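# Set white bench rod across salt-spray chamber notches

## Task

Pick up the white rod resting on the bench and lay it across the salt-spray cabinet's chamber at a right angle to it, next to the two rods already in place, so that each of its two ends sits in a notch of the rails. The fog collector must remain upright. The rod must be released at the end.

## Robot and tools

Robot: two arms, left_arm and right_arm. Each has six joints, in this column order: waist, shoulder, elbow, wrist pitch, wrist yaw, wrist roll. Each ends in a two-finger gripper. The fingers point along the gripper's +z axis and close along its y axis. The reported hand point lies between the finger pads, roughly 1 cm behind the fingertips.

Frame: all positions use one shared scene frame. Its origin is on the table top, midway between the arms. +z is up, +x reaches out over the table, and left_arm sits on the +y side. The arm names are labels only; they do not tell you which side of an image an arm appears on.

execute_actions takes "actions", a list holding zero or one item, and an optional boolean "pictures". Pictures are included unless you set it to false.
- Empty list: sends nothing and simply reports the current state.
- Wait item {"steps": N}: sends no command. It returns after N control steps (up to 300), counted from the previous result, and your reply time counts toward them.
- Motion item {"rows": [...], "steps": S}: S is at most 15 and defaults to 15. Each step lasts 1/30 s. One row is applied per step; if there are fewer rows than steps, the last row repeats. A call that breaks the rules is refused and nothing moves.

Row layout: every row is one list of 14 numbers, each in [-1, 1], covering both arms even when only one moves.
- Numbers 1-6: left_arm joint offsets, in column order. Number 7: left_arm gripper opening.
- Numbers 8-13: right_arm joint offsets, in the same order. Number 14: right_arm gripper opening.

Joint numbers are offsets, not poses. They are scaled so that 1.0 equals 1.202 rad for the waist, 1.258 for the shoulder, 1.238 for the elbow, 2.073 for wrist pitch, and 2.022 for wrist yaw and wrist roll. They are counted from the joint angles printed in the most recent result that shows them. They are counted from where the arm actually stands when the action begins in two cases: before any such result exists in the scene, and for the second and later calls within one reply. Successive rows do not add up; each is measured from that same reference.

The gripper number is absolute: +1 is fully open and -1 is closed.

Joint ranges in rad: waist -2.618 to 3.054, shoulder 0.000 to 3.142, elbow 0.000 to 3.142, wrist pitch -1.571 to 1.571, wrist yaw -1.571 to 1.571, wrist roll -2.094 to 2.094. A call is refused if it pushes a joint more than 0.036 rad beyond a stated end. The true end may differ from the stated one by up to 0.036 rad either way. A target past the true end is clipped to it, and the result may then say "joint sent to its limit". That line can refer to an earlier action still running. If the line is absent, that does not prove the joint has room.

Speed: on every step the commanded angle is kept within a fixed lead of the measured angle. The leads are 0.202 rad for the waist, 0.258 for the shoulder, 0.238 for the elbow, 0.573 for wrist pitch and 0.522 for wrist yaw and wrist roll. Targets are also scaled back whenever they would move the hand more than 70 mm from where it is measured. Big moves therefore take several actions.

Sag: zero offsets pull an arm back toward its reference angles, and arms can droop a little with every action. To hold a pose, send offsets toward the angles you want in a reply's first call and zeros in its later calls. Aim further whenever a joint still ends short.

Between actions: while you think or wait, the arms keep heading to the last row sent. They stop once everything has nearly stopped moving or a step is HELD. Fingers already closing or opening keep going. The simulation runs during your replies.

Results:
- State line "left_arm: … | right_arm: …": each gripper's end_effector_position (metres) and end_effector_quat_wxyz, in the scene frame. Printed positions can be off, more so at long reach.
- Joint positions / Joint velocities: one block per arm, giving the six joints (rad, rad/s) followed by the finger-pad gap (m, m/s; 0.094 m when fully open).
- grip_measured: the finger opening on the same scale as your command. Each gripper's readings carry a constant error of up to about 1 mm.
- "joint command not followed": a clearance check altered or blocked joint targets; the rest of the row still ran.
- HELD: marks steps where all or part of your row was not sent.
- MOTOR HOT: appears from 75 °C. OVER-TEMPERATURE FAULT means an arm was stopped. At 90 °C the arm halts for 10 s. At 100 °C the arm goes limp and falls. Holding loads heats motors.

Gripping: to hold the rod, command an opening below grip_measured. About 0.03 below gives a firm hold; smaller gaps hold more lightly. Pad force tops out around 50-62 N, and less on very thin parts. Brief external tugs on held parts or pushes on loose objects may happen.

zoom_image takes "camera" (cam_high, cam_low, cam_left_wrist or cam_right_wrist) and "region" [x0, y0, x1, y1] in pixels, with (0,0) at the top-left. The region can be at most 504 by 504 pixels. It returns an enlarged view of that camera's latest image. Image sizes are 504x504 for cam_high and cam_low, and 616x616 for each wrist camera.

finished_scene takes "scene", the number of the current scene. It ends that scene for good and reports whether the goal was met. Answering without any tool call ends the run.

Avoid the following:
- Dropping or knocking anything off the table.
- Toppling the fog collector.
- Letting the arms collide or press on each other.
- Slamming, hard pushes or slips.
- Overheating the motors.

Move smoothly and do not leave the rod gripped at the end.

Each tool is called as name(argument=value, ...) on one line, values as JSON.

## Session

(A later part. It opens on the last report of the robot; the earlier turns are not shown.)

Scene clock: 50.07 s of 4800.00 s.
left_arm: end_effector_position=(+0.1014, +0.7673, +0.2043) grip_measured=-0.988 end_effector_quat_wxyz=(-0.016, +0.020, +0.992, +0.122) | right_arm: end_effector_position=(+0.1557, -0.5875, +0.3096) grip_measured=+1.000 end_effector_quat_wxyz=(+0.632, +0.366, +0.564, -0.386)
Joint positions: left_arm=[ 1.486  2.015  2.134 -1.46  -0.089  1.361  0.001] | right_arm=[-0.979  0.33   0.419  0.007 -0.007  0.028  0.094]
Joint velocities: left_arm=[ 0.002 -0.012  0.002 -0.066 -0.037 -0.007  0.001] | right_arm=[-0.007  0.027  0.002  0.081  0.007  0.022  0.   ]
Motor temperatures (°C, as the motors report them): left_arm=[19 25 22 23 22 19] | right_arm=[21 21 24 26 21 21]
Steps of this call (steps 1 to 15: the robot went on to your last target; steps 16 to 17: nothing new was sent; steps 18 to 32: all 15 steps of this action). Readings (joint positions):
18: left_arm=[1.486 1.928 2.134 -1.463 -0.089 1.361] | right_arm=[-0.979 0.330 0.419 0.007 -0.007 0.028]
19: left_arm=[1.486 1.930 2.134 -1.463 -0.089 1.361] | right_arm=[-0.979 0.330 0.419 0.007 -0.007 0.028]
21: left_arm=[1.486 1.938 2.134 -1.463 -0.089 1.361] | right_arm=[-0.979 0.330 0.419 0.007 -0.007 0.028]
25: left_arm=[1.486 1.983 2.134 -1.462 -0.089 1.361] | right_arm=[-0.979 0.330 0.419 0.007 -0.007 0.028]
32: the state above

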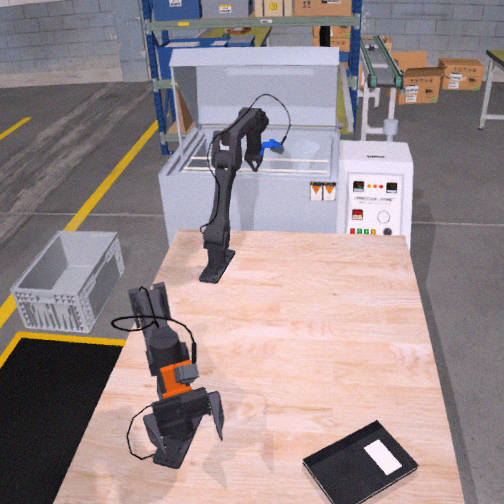

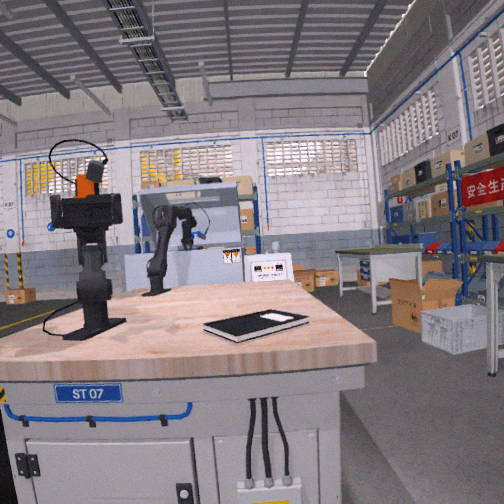

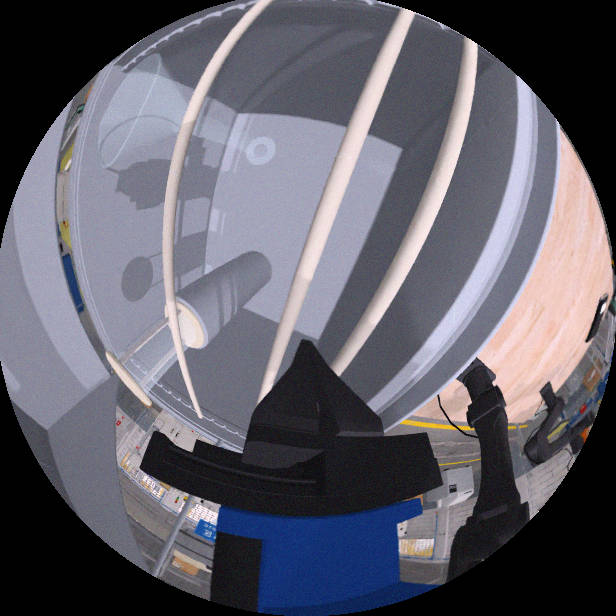

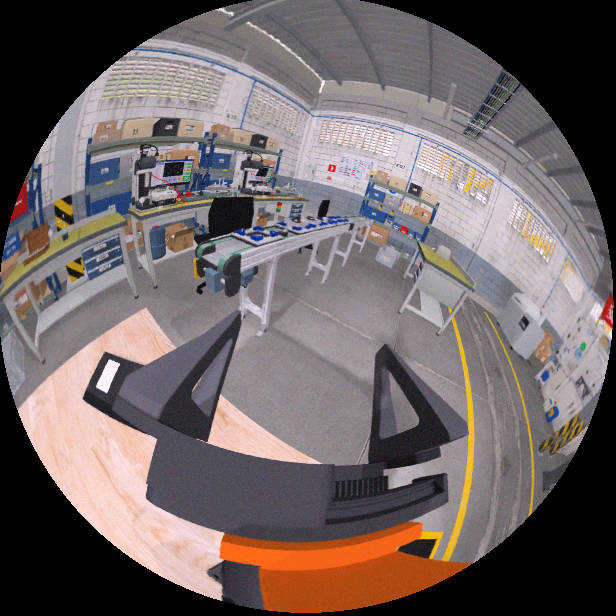

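execute_actions(actions=[{"rows":[[0,-0.04,0,-0.01,0.01,0,-1,0,0,0,0,0,0,1],[0,-0.05,0,-0.02,0.02,0,-1,0,0,0,0,0,0,1],[0,-0.06,-0.01,-0.03,0.025,0,-1,0,0,0,0,0,0,1],[0,-0.07,-0.03,-0.04,0.025,0,-0.8,0,0,0,0,0,0,1],[0,-0.075,-0.062,-0.042,0.025,0,-0.5,0,0,0,0,0,0,1]]}], pictures=false)

execute_actions(actions=[{"steps":10}])

Scene clock: 53.40 s of 4800.00 s.
left_arm: end_effector_position=(+0.0985, +0.7331, +0.2181) grip_measured=-0.503 end_effector_quat_wxyz=(-0.005, +0.023, +0.995, +0.099) | right_arm: end_effector_position=(+0.1557, -0.5875, +0.3096) grip_measured=+1.000 end_effector_quat_wxyz=(+0.632, +0.366, +0.564, -0.386)
Joint positions: left_arm=[ 1.486  1.926  2.075 -1.53  -0.055  1.361  0.023] | right_arm=[-0.979  0.33   0.419  0.007 -0.007  0.028  0.094]
Joint velocities: left_arm=[-0.012 -0.017 -0.012 -0.081  0.066 -0.007 -0.001] | right_arm=[-0.007 -0.007  0.002 -0.007 -0.051 -0.051  0.   ]
Motor temperatures (°C, as the motors report them): left_arm=[19 25 22 23 22 19] | right_arm=[21 21 24 26 21 21]
Steps of this call (steps 1 to 15: the robot went on to your last target; steps 16 to 85: nothing new was sent; steps 86 to 100: all 15 steps of this action). Readings (joint positions):
86: left_arm=[1.486 2.013 2.134 -1.460 -0.088 1.361] | right_arm=[-0.979 0.330 0.419 0.007 -0.007 0.028]
87: left_arm=[1.486 2.009 2.134 -1.463 -0.084 1.361] | right_arm=[-0.979 0.330 0.419 0.007 -0.007 0.028]
89: left_arm=[1.486 1.988 2.128 -1.475 -0.073 1.361] | right_arm=[-0.979 0.330 0.419 0.007 -0.007 0.028]
93: left_arm=[1.486 1.931 2.086 -1.513 -0.061 1.361] | right_arm=[-0.979 0.330 0.419 0.007 -0.007 0.028]
100: the state above

Scene clock: 53.73 s of 4800.00 s.
left_arm: end_effector_position=(+0.0986, +0.7327, +0.2181) grip_measured=-0.503 end_effector_quat_wxyz=(-0.004, +0.023, +0.995, +0.098) | right_arm: end_effector_position=(+0.1557, -0.5875, +0.3096) grip_measured=+1.000 end_effector_quat_wxyz=(+0.632, +0.366, +0.564, -0.386)
Joint positions: left_arm=[ 1.486  1.926  2.075 -1.531 -0.054  1.361  0.023] | right_arm=[-0.979  0.33   0.419  0.007 -0.007  0.028  0.094]
Joint velocities: left_arm=[-0.002 -0.002  0.007 -0.081  0.007 -0.022  0.   ] | right_arm=[ 0.002 -0.002  0.012 -0.037 -0.051  0.066  0.   ]
Motor temperatures (°C, as the motors report them): left_arm=[19 25 22 23 22 19] | right_arm=[21 21 24 26 21 21]
Steps of this call (steps 1 to 10: the robot went on to your last target). Readings (joint positions):
1: left_arm=[1.486 1.926 2.075 -1.530 -0.055 1.361] | right_arm=[-0.979 0.330 0.419 0.007 -0.007 0.028]
2: left_arm=[1.486 1.926 2.075 -1.530 -0.055 1.361] | right_arm=[-0.979 0.330 0.419 0.007 -0.007 0.028]
4: left_arm=[1.486 1.926 2.075 -1.531 -0.054 1.361] | right_arm=[-0.979 0.330 0.419 0.007 -0.007 0.028]
8: left_arm=[1.486 1.926 2.075 -1.531 -0.054 1.361] | right_arm=[-0.979 0.330 0.419 0.007 -0.007 0.028]
10: the state above

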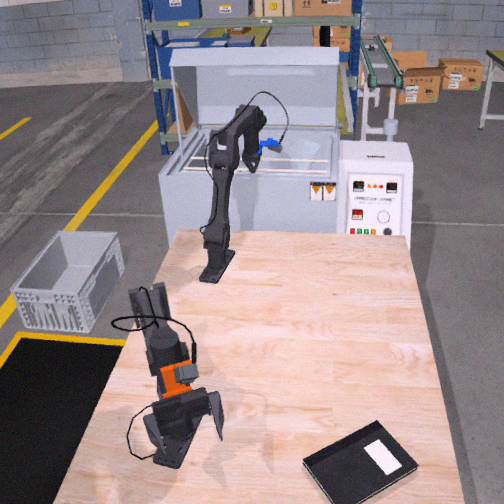

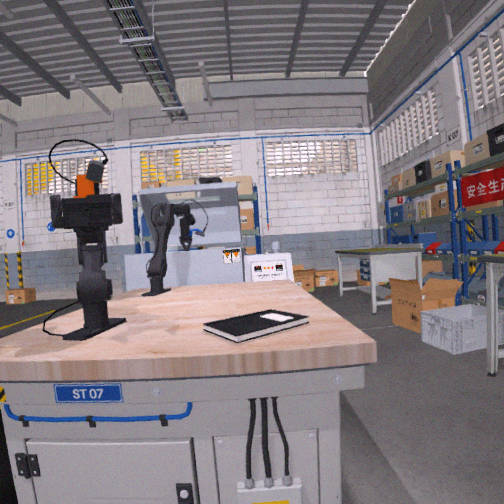

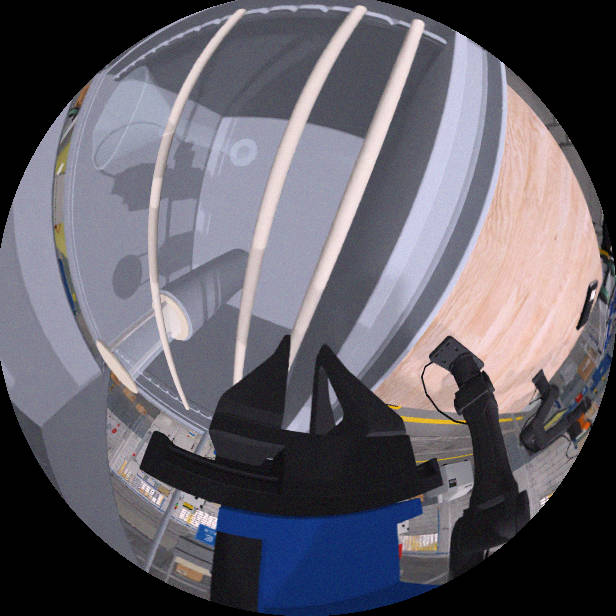

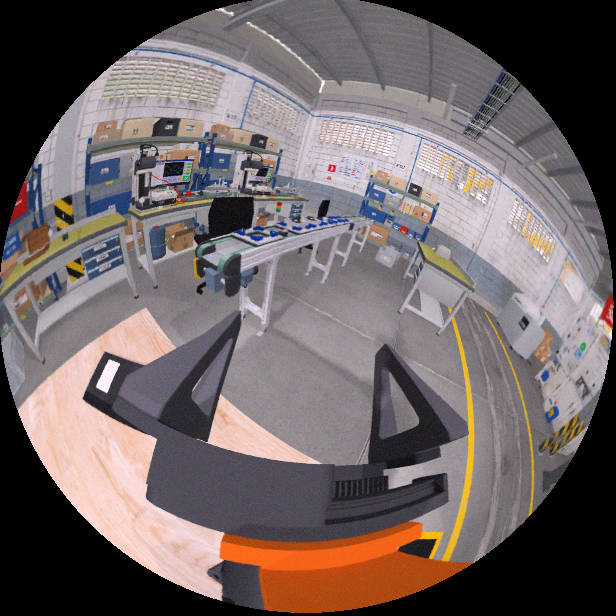

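execute_actions(actions=[{"rows":[[0,0,0,0.02,0,0,-0.5,0,0,0,0,0,0,1],[0,0,0,0.02,0,0,-0.5,0,0,0,0,0,0,1],[0,0.01,0,0.02,0,0,-0.5,0,0,0,0,0,0,1],[0,0.015,0,0.02,0,0,-0.5,0,0,0,0,0,0,1],[0,0.02,0,0.02,0,0,-0.5,0,0,0,0,0,0,1],[0,0.03,0,0.02,0,0,-0.5,0,0,0,0,0,0,1],[0,0.04,0,0.02,0,0,-0.5,0,0,0,0,0,0,1]]}])

Scene clock: 54.83 s of 4800.00 s.
left_arm: end_effector_position=(+0.1016, +0.7445, +0.2016) grip_measured=-0.503 end_effector_quat_wxyz=(-0.006, +0.023, +0.996, +0.091) | right_arm: end_effector_position=(+0.1557, -0.5875, +0.3096) grip_measured=+1.000 end_effector_quat_wxyz=(+0.632, +0.366, +0.564, -0.386)
Joint positions: left_arm=[ 1.486  1.973  2.075 -1.499 -0.055  1.361  0.023] | right_arm=[-0.979  0.33   0.419  0.007 -0.007  0.028  0.094]
Joint velocities: left_arm=[ 0.002  0.007 -0.002 -0.037  0.037 -0.007 -0.   ] | right_arm=[ 0.022 -0.027  0.007 -0.007 -0.125  0.11   0.   ]
Motor temperatures (°C, as the motors report them): left_arm=[19 25 22 23 22 19] | right_arm=[21 21 24 26 21 21]
Steps of this call (steps 1 to 15: the robot went on to your last target; steps 16 to 18: nothing new was sent; steps 19 to 33: all 15 steps of this action). Readings (joint positions):
19: left_arm=[1.486 1.926 2.075 -1.528 -0.054 1.361] | right_arm=[-0.979 0.330 0.419 0.007 -0.007 0.028]
20: left_arm=[1.486 1.926 2.075 -1.523 -0.054 1.361] | right_arm=[-0.979 0.330 0.419 0.007 -0.007 0.028]
22: left_arm=[1.486 1.926 2.075 -1.513 -0.054 1.361] | right_arm=[-0.979 0.330 0.419 0.007 -0.007 0.028]
26: left_arm=[1.486 1.940 2.075 -1.505 -0.054 1.361] | right_arm=[-0.979 0.330 0.419 0.007 -0.007 0.028]
33: the state above

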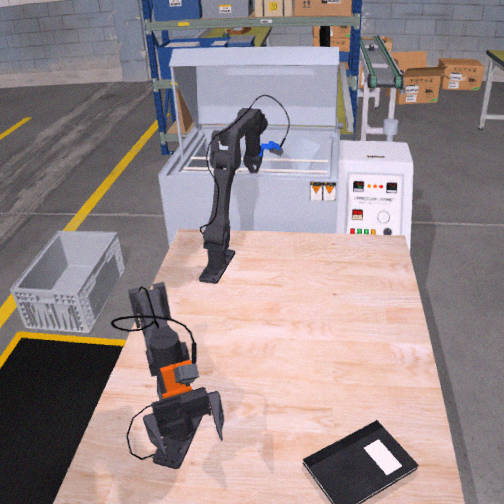

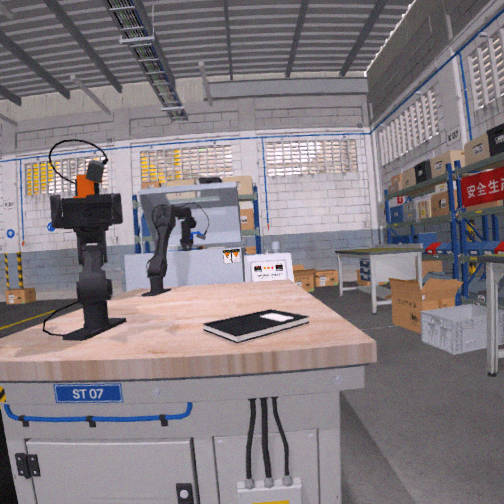

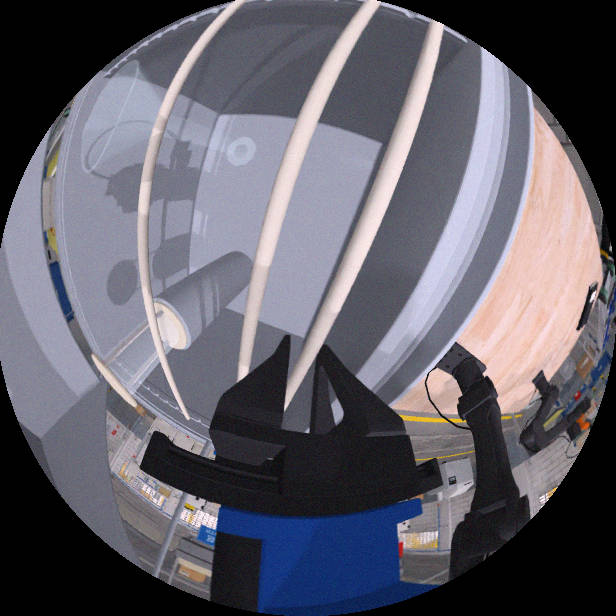

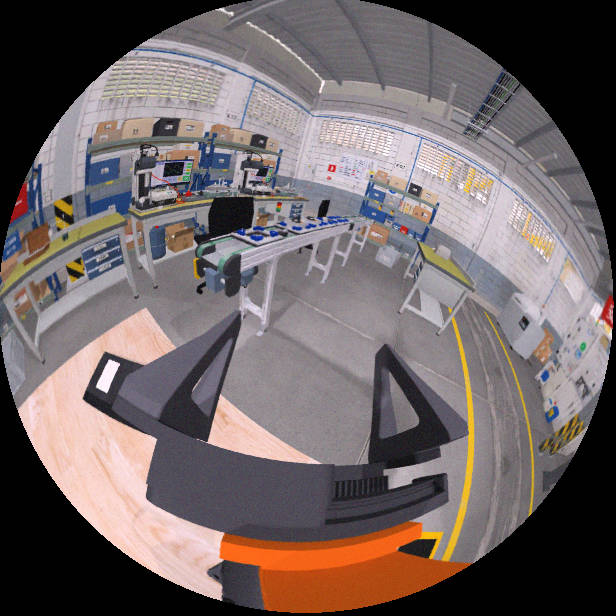

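Centred. Lower further, then close to nearly rod width.

execute_actions(actions=[{"rows":[[0,0.015,0,0,0,0,-0.5,0,0,0,0,0,0,1],[0,0.02,0,0,0,0,-0.5,0,0,0,0,0,0,1],[0,0.03,0,0,0,0,-0.5,0,0,0,0,0,0,1]],"steps":12}], pictures=false)

execute_actions(actions=[{"rows":[[0,0,0,0,0,0,-0.6,0,0,0,0,0,0,1],[0,0,0,0,0,0,-0.65,0,0,0,0,0,0,1],[0,0,0,0,0,0,-0.7,0,0,0,0,0,0,1],[0,0,0,0,0,0,-0.75,0,0,0,0,0,0,1],[0,0,0,0,0,0,-0.79,0,0,0,0,0,0,1]],"steps":12}])

Scene clock: 56.00 s of 4800.00 s.
left_arm: end_effector_position=(+0.1021, +0.7469, +0.1898) grip_measured=-0.503 end_effector_quat_wxyz=(-0.010, +0.023, +0.997, +0.076) | right_arm: end_effector_position=(+0.1557, -0.5875, +0.3096) grip_measured=+1.000 end_effector_quat_wxyz=(+0.632, +0.366, +0.564, -0.386)
Joint positions: left_arm=[ 1.486  2.004  2.075 -1.498 -0.055  1.361  0.023] | right_arm=[-0.979  0.33   0.419  0.007 -0.007  0.028  0.094]
Joint velocities: left_arm=[-0.012 -0.022 -0.017 -0.051 -0.051  0.037  0.001] | right_arm=[ 0.007 -0.007 -0.007 -0.022  0.051  0.007  0.   ]
Motor temperatures (°C, as the motors report them): left_arm=[19 26 22 23 22 19] | right_arm=[21 21 24 26 21 21]
Steps of this call (steps 1 to 15: the robot went on to your last target; steps 16 to 23: nothing new was sent; steps 24 to 35: all 12 steps of this action). Readings (joint positions):
24: left_arm=[1.486 1.973 2.075 -1.498 -0.055 1.361] | right_arm=[-0.979 0.330 0.419 0.007 -0.007 0.028]
25: left_arm=[1.486 1.974 2.075 -1.498 -0.055 1.361] | right_arm=[-0.979 0.330 0.419 0.007 -0.007 0.028]
27: left_arm=[1.486 1.980 2.075 -1.498 -0.055 1.361] | right_arm=[-0.979 0.330 0.419 0.007 -0.007 0.028]
31: left_arm=[1.486 1.999 2.075 -1.498 -0.055 1.361] | right_arm=[-0.979 0.330 0.419 0.007 -0.007 0.028]
35: the state above

Scene clock: 56.40 s of 4800.00 s.
left_arm: end_effector_position=(+0.1021, +0.7469, +0.1898) grip_measured=-0.785 end_effector_quat_wxyz=(-0.010, +0.023, +0.997, +0.076) | right_arm: end_effector_position=(+0.1557, -0.5875, +0.3096) grip_measured=+1.000 end_effector_quat_wxyz=(+0.632, +0.366, +0.564, -0.386)
Joint positions: left_arm=[ 1.486  2.004  2.075 -1.498 -0.055  1.361  0.01 ] | right_arm=[-0.979  0.33   0.419  0.007 -0.007  0.028  0.094]
Joint velocities: left_arm=[-0.002 -0.002  0.017 -0.007  0.022 -0.051 -0.   ] | right_arm=[ 0.002 -0.002  0.007  0.007 -0.037 -0.022  0.   ]
Motor temperatures (°C, as the motors report them): left_arm=[19 26 22 23 22 19] | right_arm=[21 21 24 26 21 21]
Steps of this call (steps 1 to 12: all 12 steps of this action). Readings (joint positions):
1: left_arm=[1.486 2.004 2.075 -1.498 -0.055 1.361] | right_arm=[-0.979 0.330 0.419 0.007 -0.007 0.028]
2: left_arm=[1.486 2.004 2.075 -1.498 -0.055 1.361] | right_arm=[-0.979 0.330 0.419 0.007 -0.007 0.028]
4: left_arm=[1.486 2.004 2.075 -1.498 -0.055 1.361] | right_arm=[-0.979 0.330 0.419 0.007 -0.007 0.028]
8: left_arm=[1.486 2.004 2.075 -1.498 -0.055 1.361] | right_arm=[-0.979 0.330 0.419 0.007 -0.007 0.028]
12: the state above

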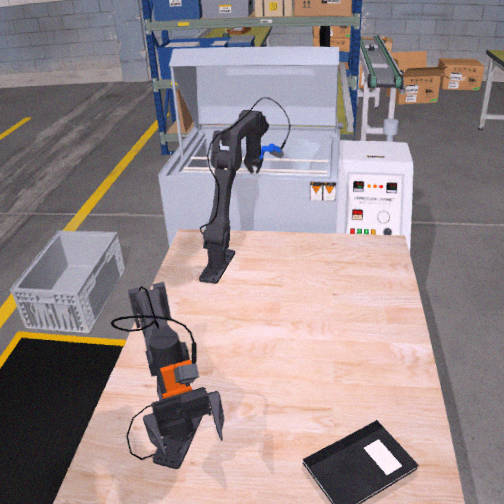

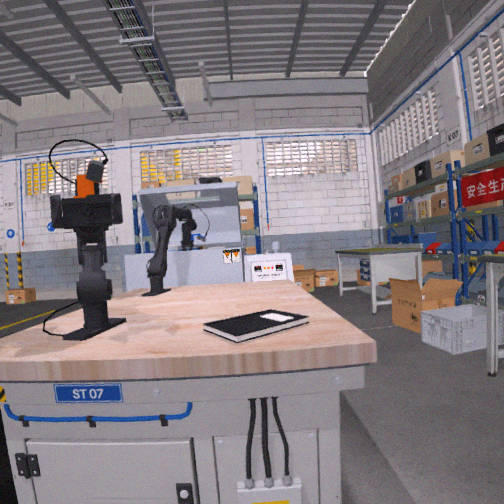

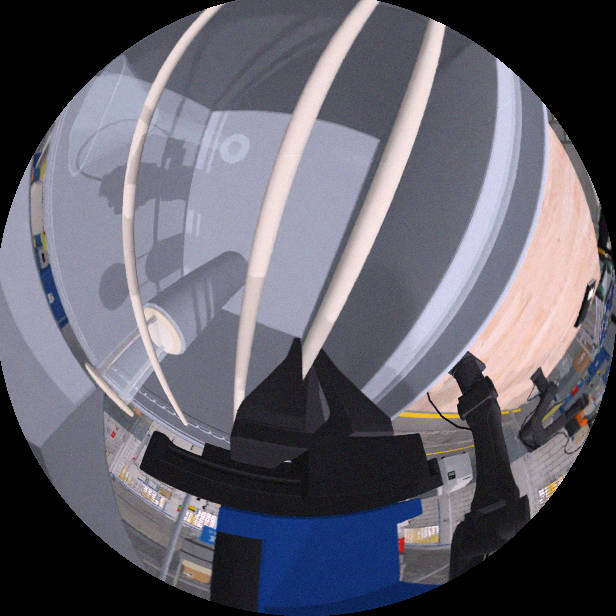

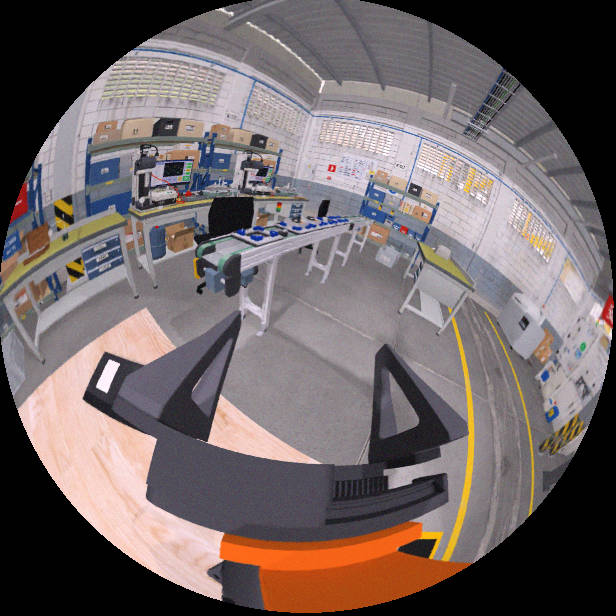

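execute_actions(actions=[{"rows":[[0,0,0,0.01,0,0,-0.78,0,0,0,0,0,0,1],[0,0,0,0.014,0,0,-0.78,0,0,0,0,0,0,1],[0,0,0,0.018,0,0,-0.78,0,0,0,0,0,0,1],[0,0,0,0.022,0,0,-0.78,0,0,0,0,0,0,1],[0,0,0,0.026,0,0,-0.78,0,0,0,0,0,0,1],[0,0,0,0.03,0,0,-0.78,0,0,0,0,0,0,1],[0,0,0,0.034,0,0,-0.78,0,0,0,0,0,0,1],[0,0,0,0.038,0,0,-0.78,0,0,0,0,0,0,1],[0,0,0,0.042,0,0,-0.78,0,0,0,0,0,0,1]]}], pictures=false)

execute_actions(actions=[{"rows":[[0,0,0,0,0,0,-0.7,0,0,0,0,0,0,1]],"steps":8}], pictures=false)

execute_actions(actions=[{"rows":[[0,-0.03,0,0.005,0,0,-0.7,0,0,0,0,0,0,1],[0,-0.03,0,0.005,0,0,-0.7,0,0,0,0,0,0,1],[0,-0.04,0,0.005,0,0,-0.7,0,0,0,0,0,0,1],[0,-0.05,0,0.005,0,0,-0.7,0,0,0,0,0,0,1],[0,-0.06,0,0.005,0,0,-0.7,0,0,0,0,0,0,1],[0,-0.08,0,0,0,0,-0.7,0,0,0,0,0,0,1],[0,-0.1,0,0,0,0,-0.7,0,0,0,0,0,0,1],[0,-0.12,0,0,0,0,-0.7,0,0,0,0,0,0,1],[0,-0.15,0.05,-0.04,0,0,-0.7,0,0,0,0,0,0,1]]}], pictures=false)

execute_actions(actions=[{"rows":[[0,-0.04,0.03,-0.02,0,-0.58,-0.7,0,0,0,0,0,0,1]]}])

zoom_image(camera="cam_left_wrist", region=[90,180,530,360])

Scene clock: 59.10 s of 4800.00 s.
left_arm: end_effector_position=(+0.1028, +0.7609, +0.1923) grip_measured=-0.781 end_effector_quat_wxyz=(-0.011, +0.023, +0.994, +0.105) | right_arm: end_effector_position=(+0.1557, -0.5875, +0.3096) grip_measured=+1.000 end_effector_quat_wxyz=(+0.632, +0.366, +0.564, -0.386)
Joint positions: left_arm=[ 1.486  2.004  2.075 -1.442 -0.071  1.364  0.01 ] | right_arm=[-0.979  0.33   0.419  0.007 -0.007  0.028  0.094]
Joint velocities: left_arm=[ 0.007 -0.002  0.007  0.007 -0.007  0.022  0.002] | right_arm=[-0.032  0.007  0.017  0.007  0.081 -0.081  0.   ]
Motor temperatures (°C, as the motors report them): left_arm=[19 26 22 23 22 19] | right_arm=[21 21 24 26 21 21]
Steps of this call (steps 1 to 15: the robot went on to your last target; steps 16 to 66: nothing new was sent; steps 67 to 81: all 15 steps of this action). Readings (joint positions):
67: left_arm=[1.486 2.004 2.075 -1.498 -0.055 1.361] | right_arm=[-0.979 0.330 0.419 0.007 -0.007 0.028]
68: left_arm=[1.486 2.004 2.075 -1.496 -0.056 1.361] | right_arm=[-0.979 0.330 0.419 0.007 -0.007 0.028]
70: left_arm=[1.486 2.004 2.075 -1.490 -0.057 1.361] | right_arm=[-0.979 0.330 0.419 0.007 -0.007 0.028]
74: left_arm=[1.486 2.004 2.075 -1.469 -0.063 1.362] | right_arm=[-0.979 0.330 0.419 0.007 -0.007 0.028]
81: the state above

Scene clock: 59.37 s of 4800.00 s.
left_arm: end_effector_position=(+0.1026, +0.7610, +0.1923) grip_measured=-0.703 end_effector_quat_wxyz=(-0.012, +0.023, +0.994, +0.105) | right_arm: end_effector_position=(+0.1557, -0.5875, +0.3096) grip_measured=+1.000 end_effector_quat_wxyz=(+0.632, +0.366, +0.564, -0.386)
Joint positions: left_arm=[ 1.486  2.004  2.075 -1.442 -0.073  1.364  0.014] | right_arm=[-0.979  0.33   0.419  0.007 -0.007  0.028  0.094]
Joint velocities: left_arm=[ 0.012  0.007  0.012 -0.051 -0.007 -0.066 -0.001] | right_arm=[ 0.002  0.012  0.002  0.051 -0.081 -0.022  0.   ]
Motor temperatures (°C, as the motors report them): left_arm=[19 26 22 23 22 19] | right_arm=[21 21 24 26 21 21]
Steps of this call (steps 1 to 8: all 8 steps of this action). Readings (joint positions):
1: left_arm=[1.486 2.004 2.075 -1.442 -0.072 1.364] | right_arm=[-0.979 0.330 0.419 0.007 -0.007 0.028]
2: left_arm=[1.486 2.004 2.075 -1.442 -0.072 1.364] | right_arm=[-0.979 0.330 0.419 0.007 -0.007 0.028]
4: left_arm=[1.486 2.004 2.075 -1.442 -0.072 1.364] | right_arm=[-0.979 0.330 0.419 0.007 -0.007 0.028]
8: the state above

Scene clock: 59.87 s of 4800.00 s.
left_arm: end_effector_position=(+0.0951, +0.7327, +0.2824) grip_measured=-0.703 end_effector_quat_wxyz=(+0.012, +0.019, +0.979, +0.203) | right_arm: end_effector_position=(+0.1557, -0.5875, +0.3096) grip_measured=+1.000 end_effector_quat_wxyz=(+0.632, +0.366, +0.564, -0.386)
Joint positions: left_arm=[ 1.486  1.802  2.127 -1.492 -0.073  1.364  0.014] | right_arm=[-0.979  0.33   0.419  0.007 -0.007  0.028  0.094]
Joint velocities: left_arm=[ 0.007 -0.178  0.105 -0.125 -0.007  0.022 -0.001] | right_arm=[-0.007  0.007 -0.012  0.007  0.022  0.022  0.   ]
Motor temperatures (°C, as the motors report them): left_arm=[19 26 22 23 22 19] | right_arm=[21 21 24 26 21 21]
Steps of this call (steps 1 to 15: all 15 steps of this action). Readings (joint positions):
1: left_arm=[1.486 2.003 2.075 -1.442 -0.073 1.364] | right_arm=[-0.979 0.330 0.419 0.007 -0.007 0.028]
2: left_arm=[1.486 2.002 2.075 -1.442 -0.073 1.364] | right_arm=[-0.979 0.330 0.419 0.007 -0.007 0.028]
4: left_arm=[1.486 1.992 2.075 -1.441 -0.073 1.364] | right_arm=[-0.979 0.330 0.419 0.007 -0.007 0.028]
8: left_arm=[1.486 1.936 2.075 -1.440 -0.073 1.364] | right_arm=[-0.979 0.330 0.419 0.007 -0.007 0.028]
15: the state above

Scene clock: 60.37 s of 4800.00 s.
left_arm: end_effector_position=(+0.0920, +0.7214, +0.2979) grip_measured=-0.703 end_effector_quat_wxyz=(+0.123, -0.488, +0.846, +0.177) | right_arm: end_effector_position=(+0.1557, -0.5875, +0.3096) grip_measured=+1.000 end_effector_quat_wxyz=(+0.632, +0.366, +0.564, -0.386)
Joint positions: left_arm=[ 1.486  1.764  2.14  -1.52  -0.073  0.281  0.014] | right_arm=[-0.979  0.33   0.419  0.007 -0.007  0.028  0.094]
Joint velocities: left_arm=[-0.002 -0.017  0.007 -0.037  0.051 -0.579  0.001] | right_arm=[-0.012  0.017  0.007 -0.022 -0.007 -0.022  0.   ]
Motor temperatures (°C, as the motors report them): left_arm=[19 26 22 23 22 19] | right_arm=[21 21 24 26 21 21]
Steps of this call (steps 1 to 15: all 15 steps of this action). Readings (joint positions):
1: left_arm=[1.486 1.793 2.130 -1.498 -0.073 1.281] | right_arm=[-0.979 0.330 0.419 0.007 -0.007 0.028]
2: left_arm=[1.486 1.786 2.131 -1.502 -0.073 1.181] | right_arm=[-0.979 0.330 0.419 0.007 -0.007 0.028]
4: left_arm=[1.486 1.774 2.135 -1.509 -0.073 0.983] | right_arm=[-0.979 0.330 0.419 0.007 -0.007 0.028]
8: left_arm=[1.486 1.764 2.140 -1.515 -0.073 0.590] | right_arm=[-0.979 0.330 0.419 0.007 -0.007 0.028]
15: the state above

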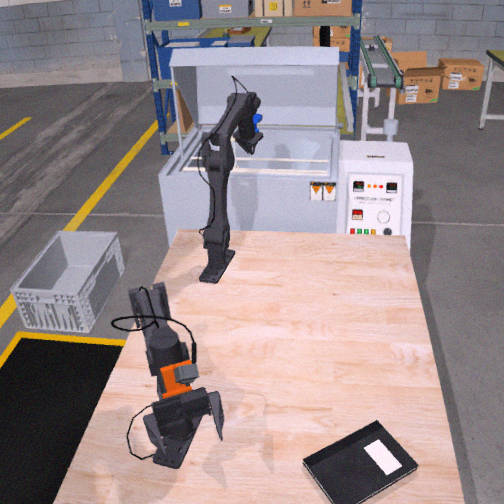

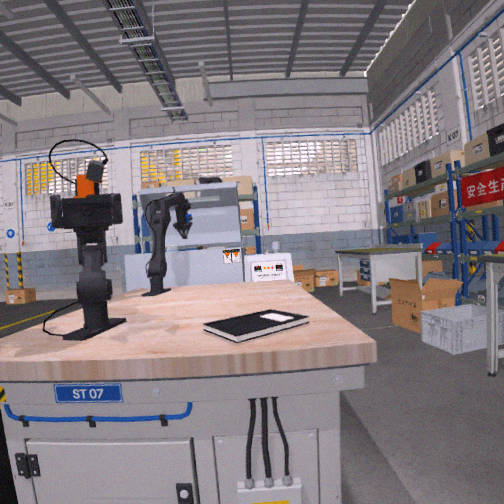

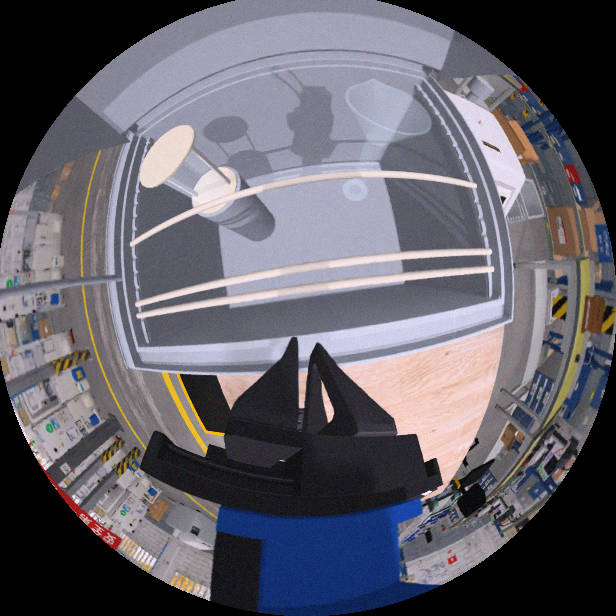

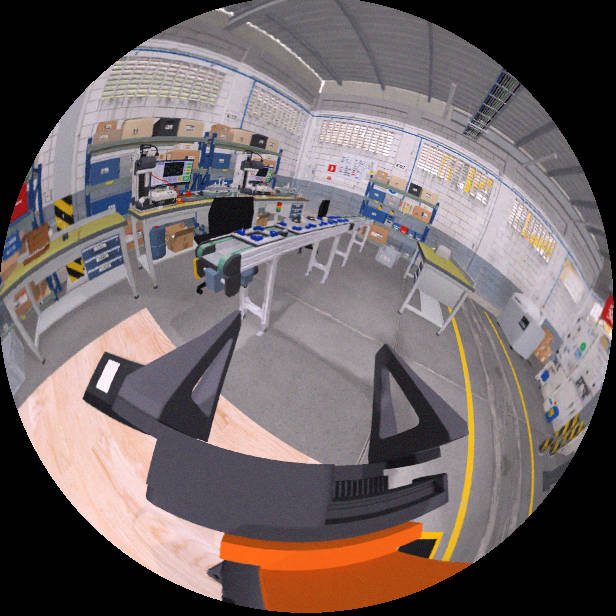

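Region (90, 180, 530, 360) of cam_left_wrist's 616x616 image, scaled by 1.145, with more detail than that image has; it fills the top 206 rows of this view, and the rest is white.

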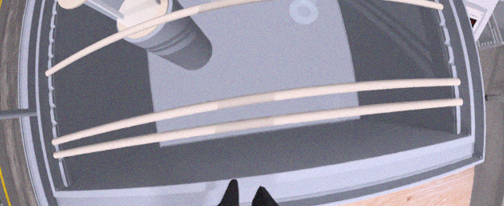

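execute_actions(actions=[])

zoom_image(camera="cam_left_wrist", region=[90,150,550,370])

Scene clock: 62.00 s of 4800.00 s.
left_arm: end_effector_position=(+0.0919, +0.7211, +0.2977) grip_measured=-0.703 end_effector_quat_wxyz=(+0.129, -0.522, +0.826, +0.171) | right_arm: end_effector_position=(+0.1557, -0.5875, +0.3096) grip_measured=+1.000 end_effector_quat_wxyz=(+0.632, +0.366, +0.564, -0.386)
Joint positions: left_arm=[ 1.486  1.764  2.14  -1.521 -0.073  0.2    0.014] | right_arm=[-0.979  0.33   0.419  0.007 -0.007  0.028  0.094]
Joint velocities: left_arm=[-0.002 -0.012  0.007  0.007  0.007  0.022 -0.001] | right_arm=[ 0.002 -0.002  0.007 -0.081 -0.037 -0.007  0.   ]
Motor temperatures (°C, as the motors report them): left_arm=[19 26 22 23 22 19] | right_arm=[21 21 24 26 21 21]
Steps of this call (steps 1 to 30: the robot went on to your last target; steps 31 to 49: nothing new was sent). Readings (joint positions):
1: left_arm=[1.486 1.764 2.140 -1.520 -0.073 0.265] | right_arm=[-0.979 0.330 0.419 0.007 -0.007 0.028]
2: left_arm=[1.486 1.764 2.140 -1.520 -0.073 0.252] | right_arm=[-0.979 0.330 0.419 0.007 -0.007 0.028]
4: left_arm=[1.486 1.764 2.140 -1.520 -0.073 0.233] | right_arm=[-0.979 0.330 0.419 0.007 -0.007 0.028]
8: left_arm=[1.486 1.764 2.140 -1.521 -0.073 0.213] | right_arm=[-0.979 0.330 0.419 0.007 -0.007 0.028]
49: the state above
All arms were judged still, so your last target was given up. Only a new action makes them travel on or press farther. Fingers that are still opening or closing keep moving.

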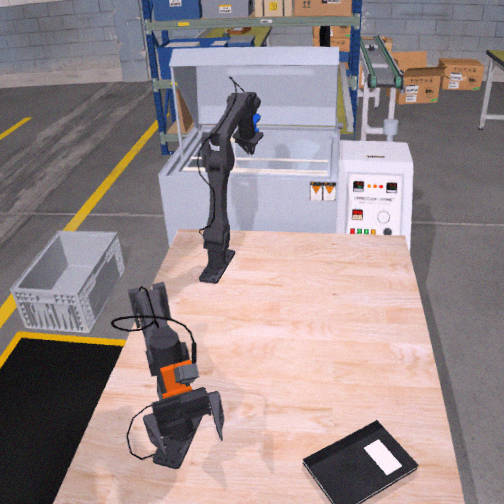

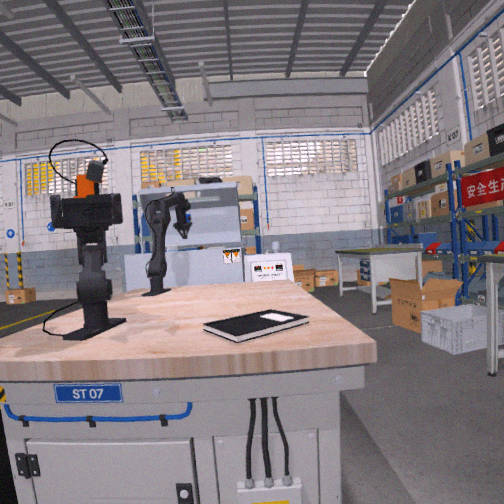

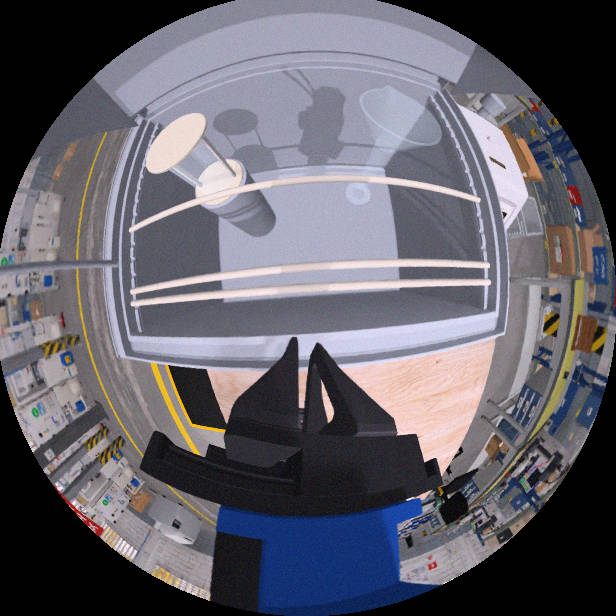

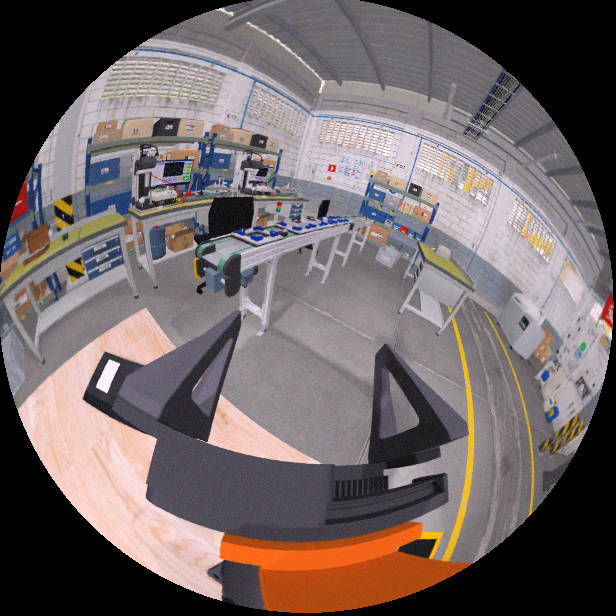

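Region (90, 150, 550, 370) of cam_left_wrist's 616x616 image, scaled by 1.096, with more detail than that image has; it fills the top 241 rows of this view, and the rest is white.

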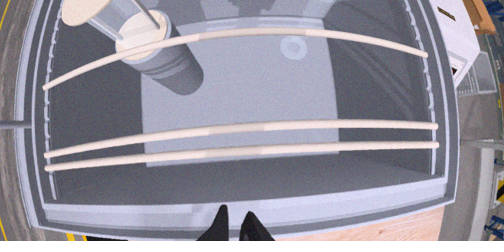

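zoom_image(camera="cam_left_wrist", region=[110,250,190,330])

zoom_image(camera="cam_left_wrist", region=[440,235,520,315])

Region (110, 250, 190, 330) of cam_left_wrist's 616x616 image, scaled by 6.300, with more detail than that image has.

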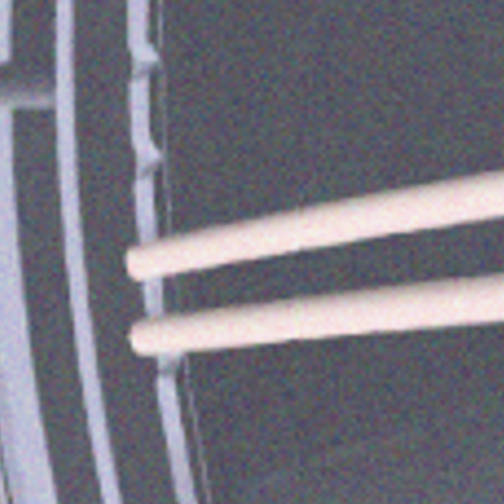

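Region (440, 235, 520, 315) of cam_left_wrist's 616x616 image, scaled by 6.300, with more detail than that image has.

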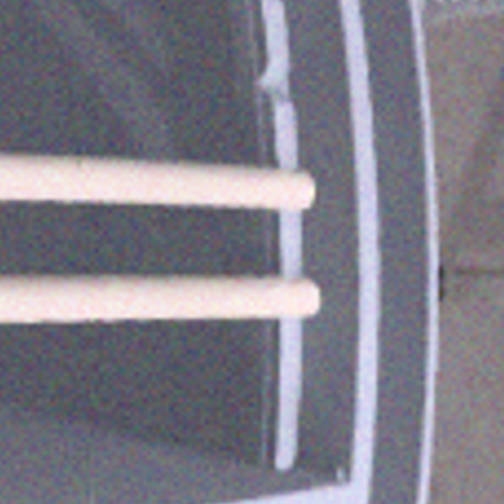

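execute_actions(actions=[{"rows":[[0,0,0,0,0.012,0.58,-0.6,0,0,0,0,0,0,1]]}], pictures=false)

execute_actions(actions=[{"steps":20}], pictures=false)

execute_actions(actions=[{"rows":[[0,0.129,-0.056,0.045,0,0,-0.6,0,0,0,0,0,0,1]]}], pictures=false)

execute_actions(actions=[{"steps":10}])

Scene clock: 63.90 s of 4800.00 s.
left_arm: end_effector_position=(+0.0939, +0.7206, +0.2976) grip_measured=-0.603 end_effector_quat_wxyz=(+0.028, -0.018, +0.977, +0.212) | right_arm: end_effector_position=(+0.1557, -0.5875, +0.3096) grip_measured=+1.000 end_effector_quat_wxyz=(+0.632, +0.366, +0.564, -0.386)
Joint positions: left_arm=[ 1.486  1.764  2.14  -1.521 -0.061  1.287  0.019] | right_arm=[-0.979  0.33   0.419  0.007 -0.007  0.028  0.094]
Joint velocities: left_arm=[ 0.012 -0.007 -0.022  0.037 -0.051  0.579 -0.   ] | right_arm=[ 0.002 -0.012 -0.002 -0.007  0.022  0.022  0.   ]
Motor temperatures (°C, as the motors report them): left_arm=[19 26 22 23 22 19] | right_arm=[21 21 24 27 21 21]
Steps of this call (steps 1 to 42: nothing new was sent; steps 43 to 57: all 15 steps of this action). Readings (joint positions):
43: left_arm=[1.486 1.764 2.140 -1.521 -0.072 0.283] | right_arm=[-0.979 0.330 0.419 0.007 -0.007 0.028]
44: left_arm=[1.486 1.764 2.140 -1.521 -0.069 0.384] | right_arm=[-0.979 0.330 0.419 0.007 -0.007 0.028]
46: left_arm=[1.486 1.764 2.140 -1.521 -0.064 0.584] | right_arm=[-0.979 0.330 0.419 0.007 -0.007 0.028]
50: left_arm=[1.486 1.764 2.140 -1.521 -0.062 0.979] | right_arm=[-0.979 0.330 0.419 0.007 -0.007 0.028]
57: the state above

Scene clock: 64.57 s of 4800.00 s.
left_arm: end_effector_position=(+0.0939, +0.7206, +0.2976) grip_measured=-0.603 end_effector_quat_wxyz=(+0.019, +0.021, +0.977, +0.213) | right_arm: end_effector_position=(+0.1557, -0.5875, +0.3096) grip_measured=+1.000 end_effector_quat_wxyz=(+0.632, +0.366, +0.564, -0.386)
Joint positions: left_arm=[ 1.486  1.764  2.14  -1.521 -0.061  1.367  0.019] | right_arm=[-0.979  0.33   0.419  0.007 -0.007  0.028  0.094]
Joint velocities: left_arm=[-0.012  0.027 -0.012 -0.037 -0.037  0.007  0.   ] | right_arm=[-0.017  0.007 -0.002  0.022 -0.051  0.037  0.   ]
Motor temperatures (°C, as the motors report them): left_arm=[19 26 22 23 22 19] | right_arm=[21 21 24 27 21 21]
Steps of this call (steps 1 to 20: the robot went on to your last target). Readings (joint positions):
1: left_arm=[1.486 1.764 2.140 -1.521 -0.061 1.303] | right_arm=[-0.979 0.330 0.419 0.007 -0.007 0.028]
2: left_arm=[1.486 1.764 2.140 -1.521 -0.061 1.316] | right_arm=[-0.979 0.330 0.419 0.007 -0.007 0.028]
4: left_arm=[1.486 1.764 2.140 -1.521 -0.061 1.335] | right_arm=[-0.979 0.330 0.419 0.007 -0.007 0.028]
8: left_arm=[1.486 1.764 2.140 -1.521 -0.061 1.354] | right_arm=[-0.979 0.330 0.419 0.007 -0.007 0.028]
20: the state above

Scene clock: 65.07 s of 4800.00 s.
left_arm: end_effector_position=(+0.1031, +0.7556, +0.2122) grip_measured=-0.603 end_effector_quat_wxyz=(-0.001, +0.024, +0.991, +0.129) | right_arm: end_effector_position=(+0.1557, -0.5875, +0.3096) grip_measured=+1.000 end_effector_quat_wxyz=(+0.632, +0.366, +0.564, -0.386)
Joint positions: left_arm=[ 1.486  1.948  2.066 -1.438 -0.063  1.367  0.019] | right_arm=[-0.979  0.33   0.419  0.007 -0.007  0.028  0.094]
Joint velocities: left_arm=[-0.007 -0.105 -0.007 -0.022  0.022 -0.007  0.   ] | right_arm=[0.002 0.017 0.012 0.007 0.051 0.007 0.   ]
Motor temperatures (°C, as the motors report them): left_arm=[19 26 22 23 22 19] | right_arm=[21 21 24 27 21 21]
Steps of this call (steps 1 to 15: all 15 steps of this action). Readings (joint positions):
1: left_arm=[1.486 1.774 2.138 -1.516 -0.061 1.367] | right_arm=[-0.979 0.330 0.419 0.007 -0.007 0.028]
2: left_arm=[1.486 1.788 2.138 -1.505 -0.061 1.367] | right_arm=[-0.979 0.330 0.419 0.007 -0.007 0.028]
4: left_arm=[1.486 1.838 2.126 -1.476 -0.061 1.367] | right_arm=[-0.979 0.330 0.419 0.007 -0.007 0.028]
8: left_arm=[1.486 1.938 2.080 -1.443 -0.062 1.367] | right_arm=[-0.979 0.330 0.419 0.007 -0.007 0.028]
15: the state above

Scene clock: 65.40 s of 4800.00 s.
left_arm: end_effector_position=(+0.1030, +0.7554, +0.2145) grip_measured=-0.603 end_effector_quat_wxyz=(-0.001, +0.024, +0.991, +0.132) | right_arm: end_effector_position=(+0.1557, -0.5875, +0.3096) grip_measured=+1.000 end_effector_quat_wxyz=(+0.632, +0.366, +0.564, -0.386)
Joint positions: left_arm=[ 1.486  1.942  2.066 -1.437 -0.063  1.367  0.019] | right_arm=[-0.979  0.33   0.419  0.007 -0.007  0.028  0.094]
Joint velocities: left_arm=[-0.017  0.017 -0.002  0.022 -0.066  0.066  0.   ] | right_arm=[-0.012 -0.007 -0.002  0.007  0.051  0.081  0.   ]
Motor temperatures (°C, as the motors report them): left_arm=[19 26 22 23 22 19] | right_arm=[21 21 24 27 21 21]
Steps of this call (steps 1 to 10: the robot went on to your last target). Readings (joint positions):
1: left_arm=[1.486 1.945 2.066 -1.438 -0.063 1.367] | right_arm=[-0.979 0.330 0.419 0.007 -0.007 0.028]
2: left_arm=[1.486 1.943 2.066 -1.438 -0.063 1.367] | right_arm=[-0.979 0.330 0.419 0.007 -0.007 0.028]
4: left_arm=[1.486 1.942 2.066 -1.437 -0.063 1.367] | right_arm=[-0.979 0.330 0.419 0.007 -0.007 0.028]
8: left_arm=[1.486 1.942 2.066 -1.437 -0.063 1.367] | right_arm=[-0.979 0.330 0.419 0.007 -0.007 0.028]
10: the state above

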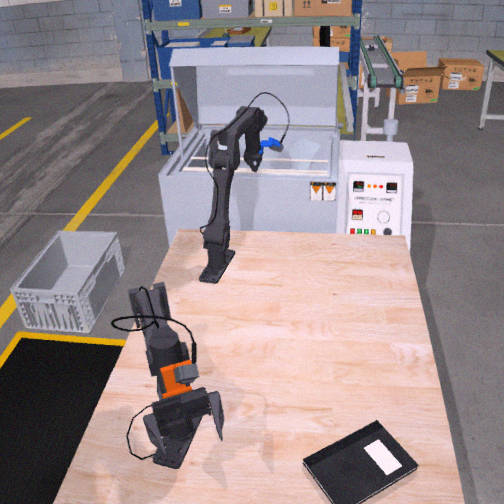

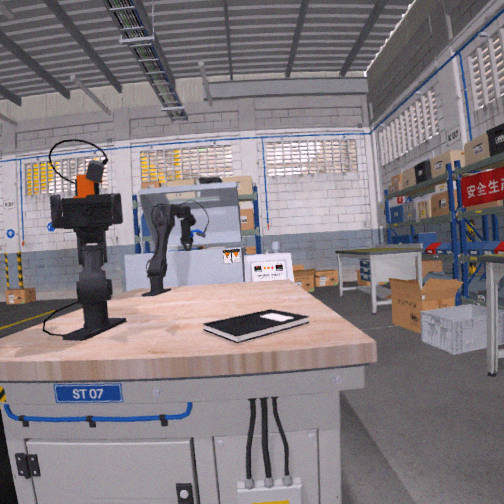

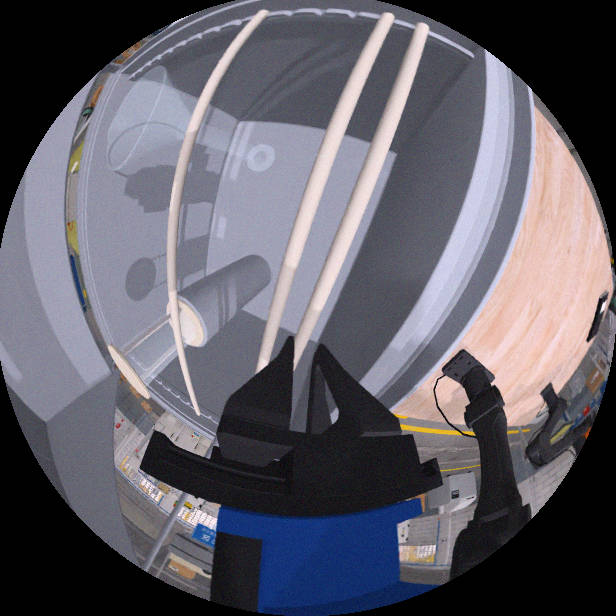

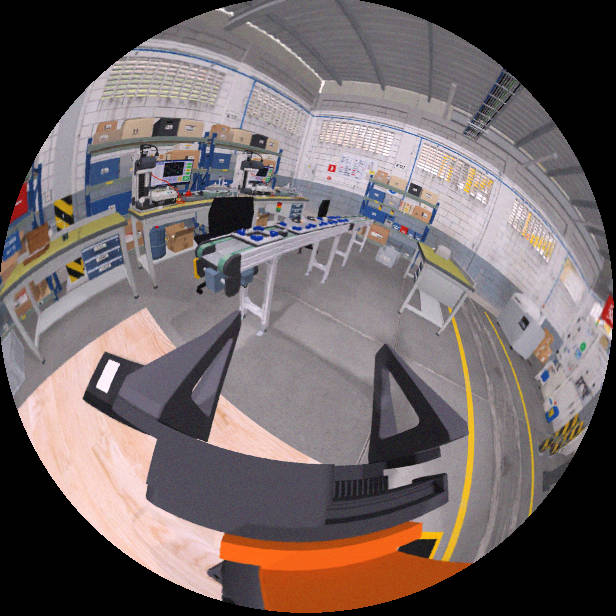

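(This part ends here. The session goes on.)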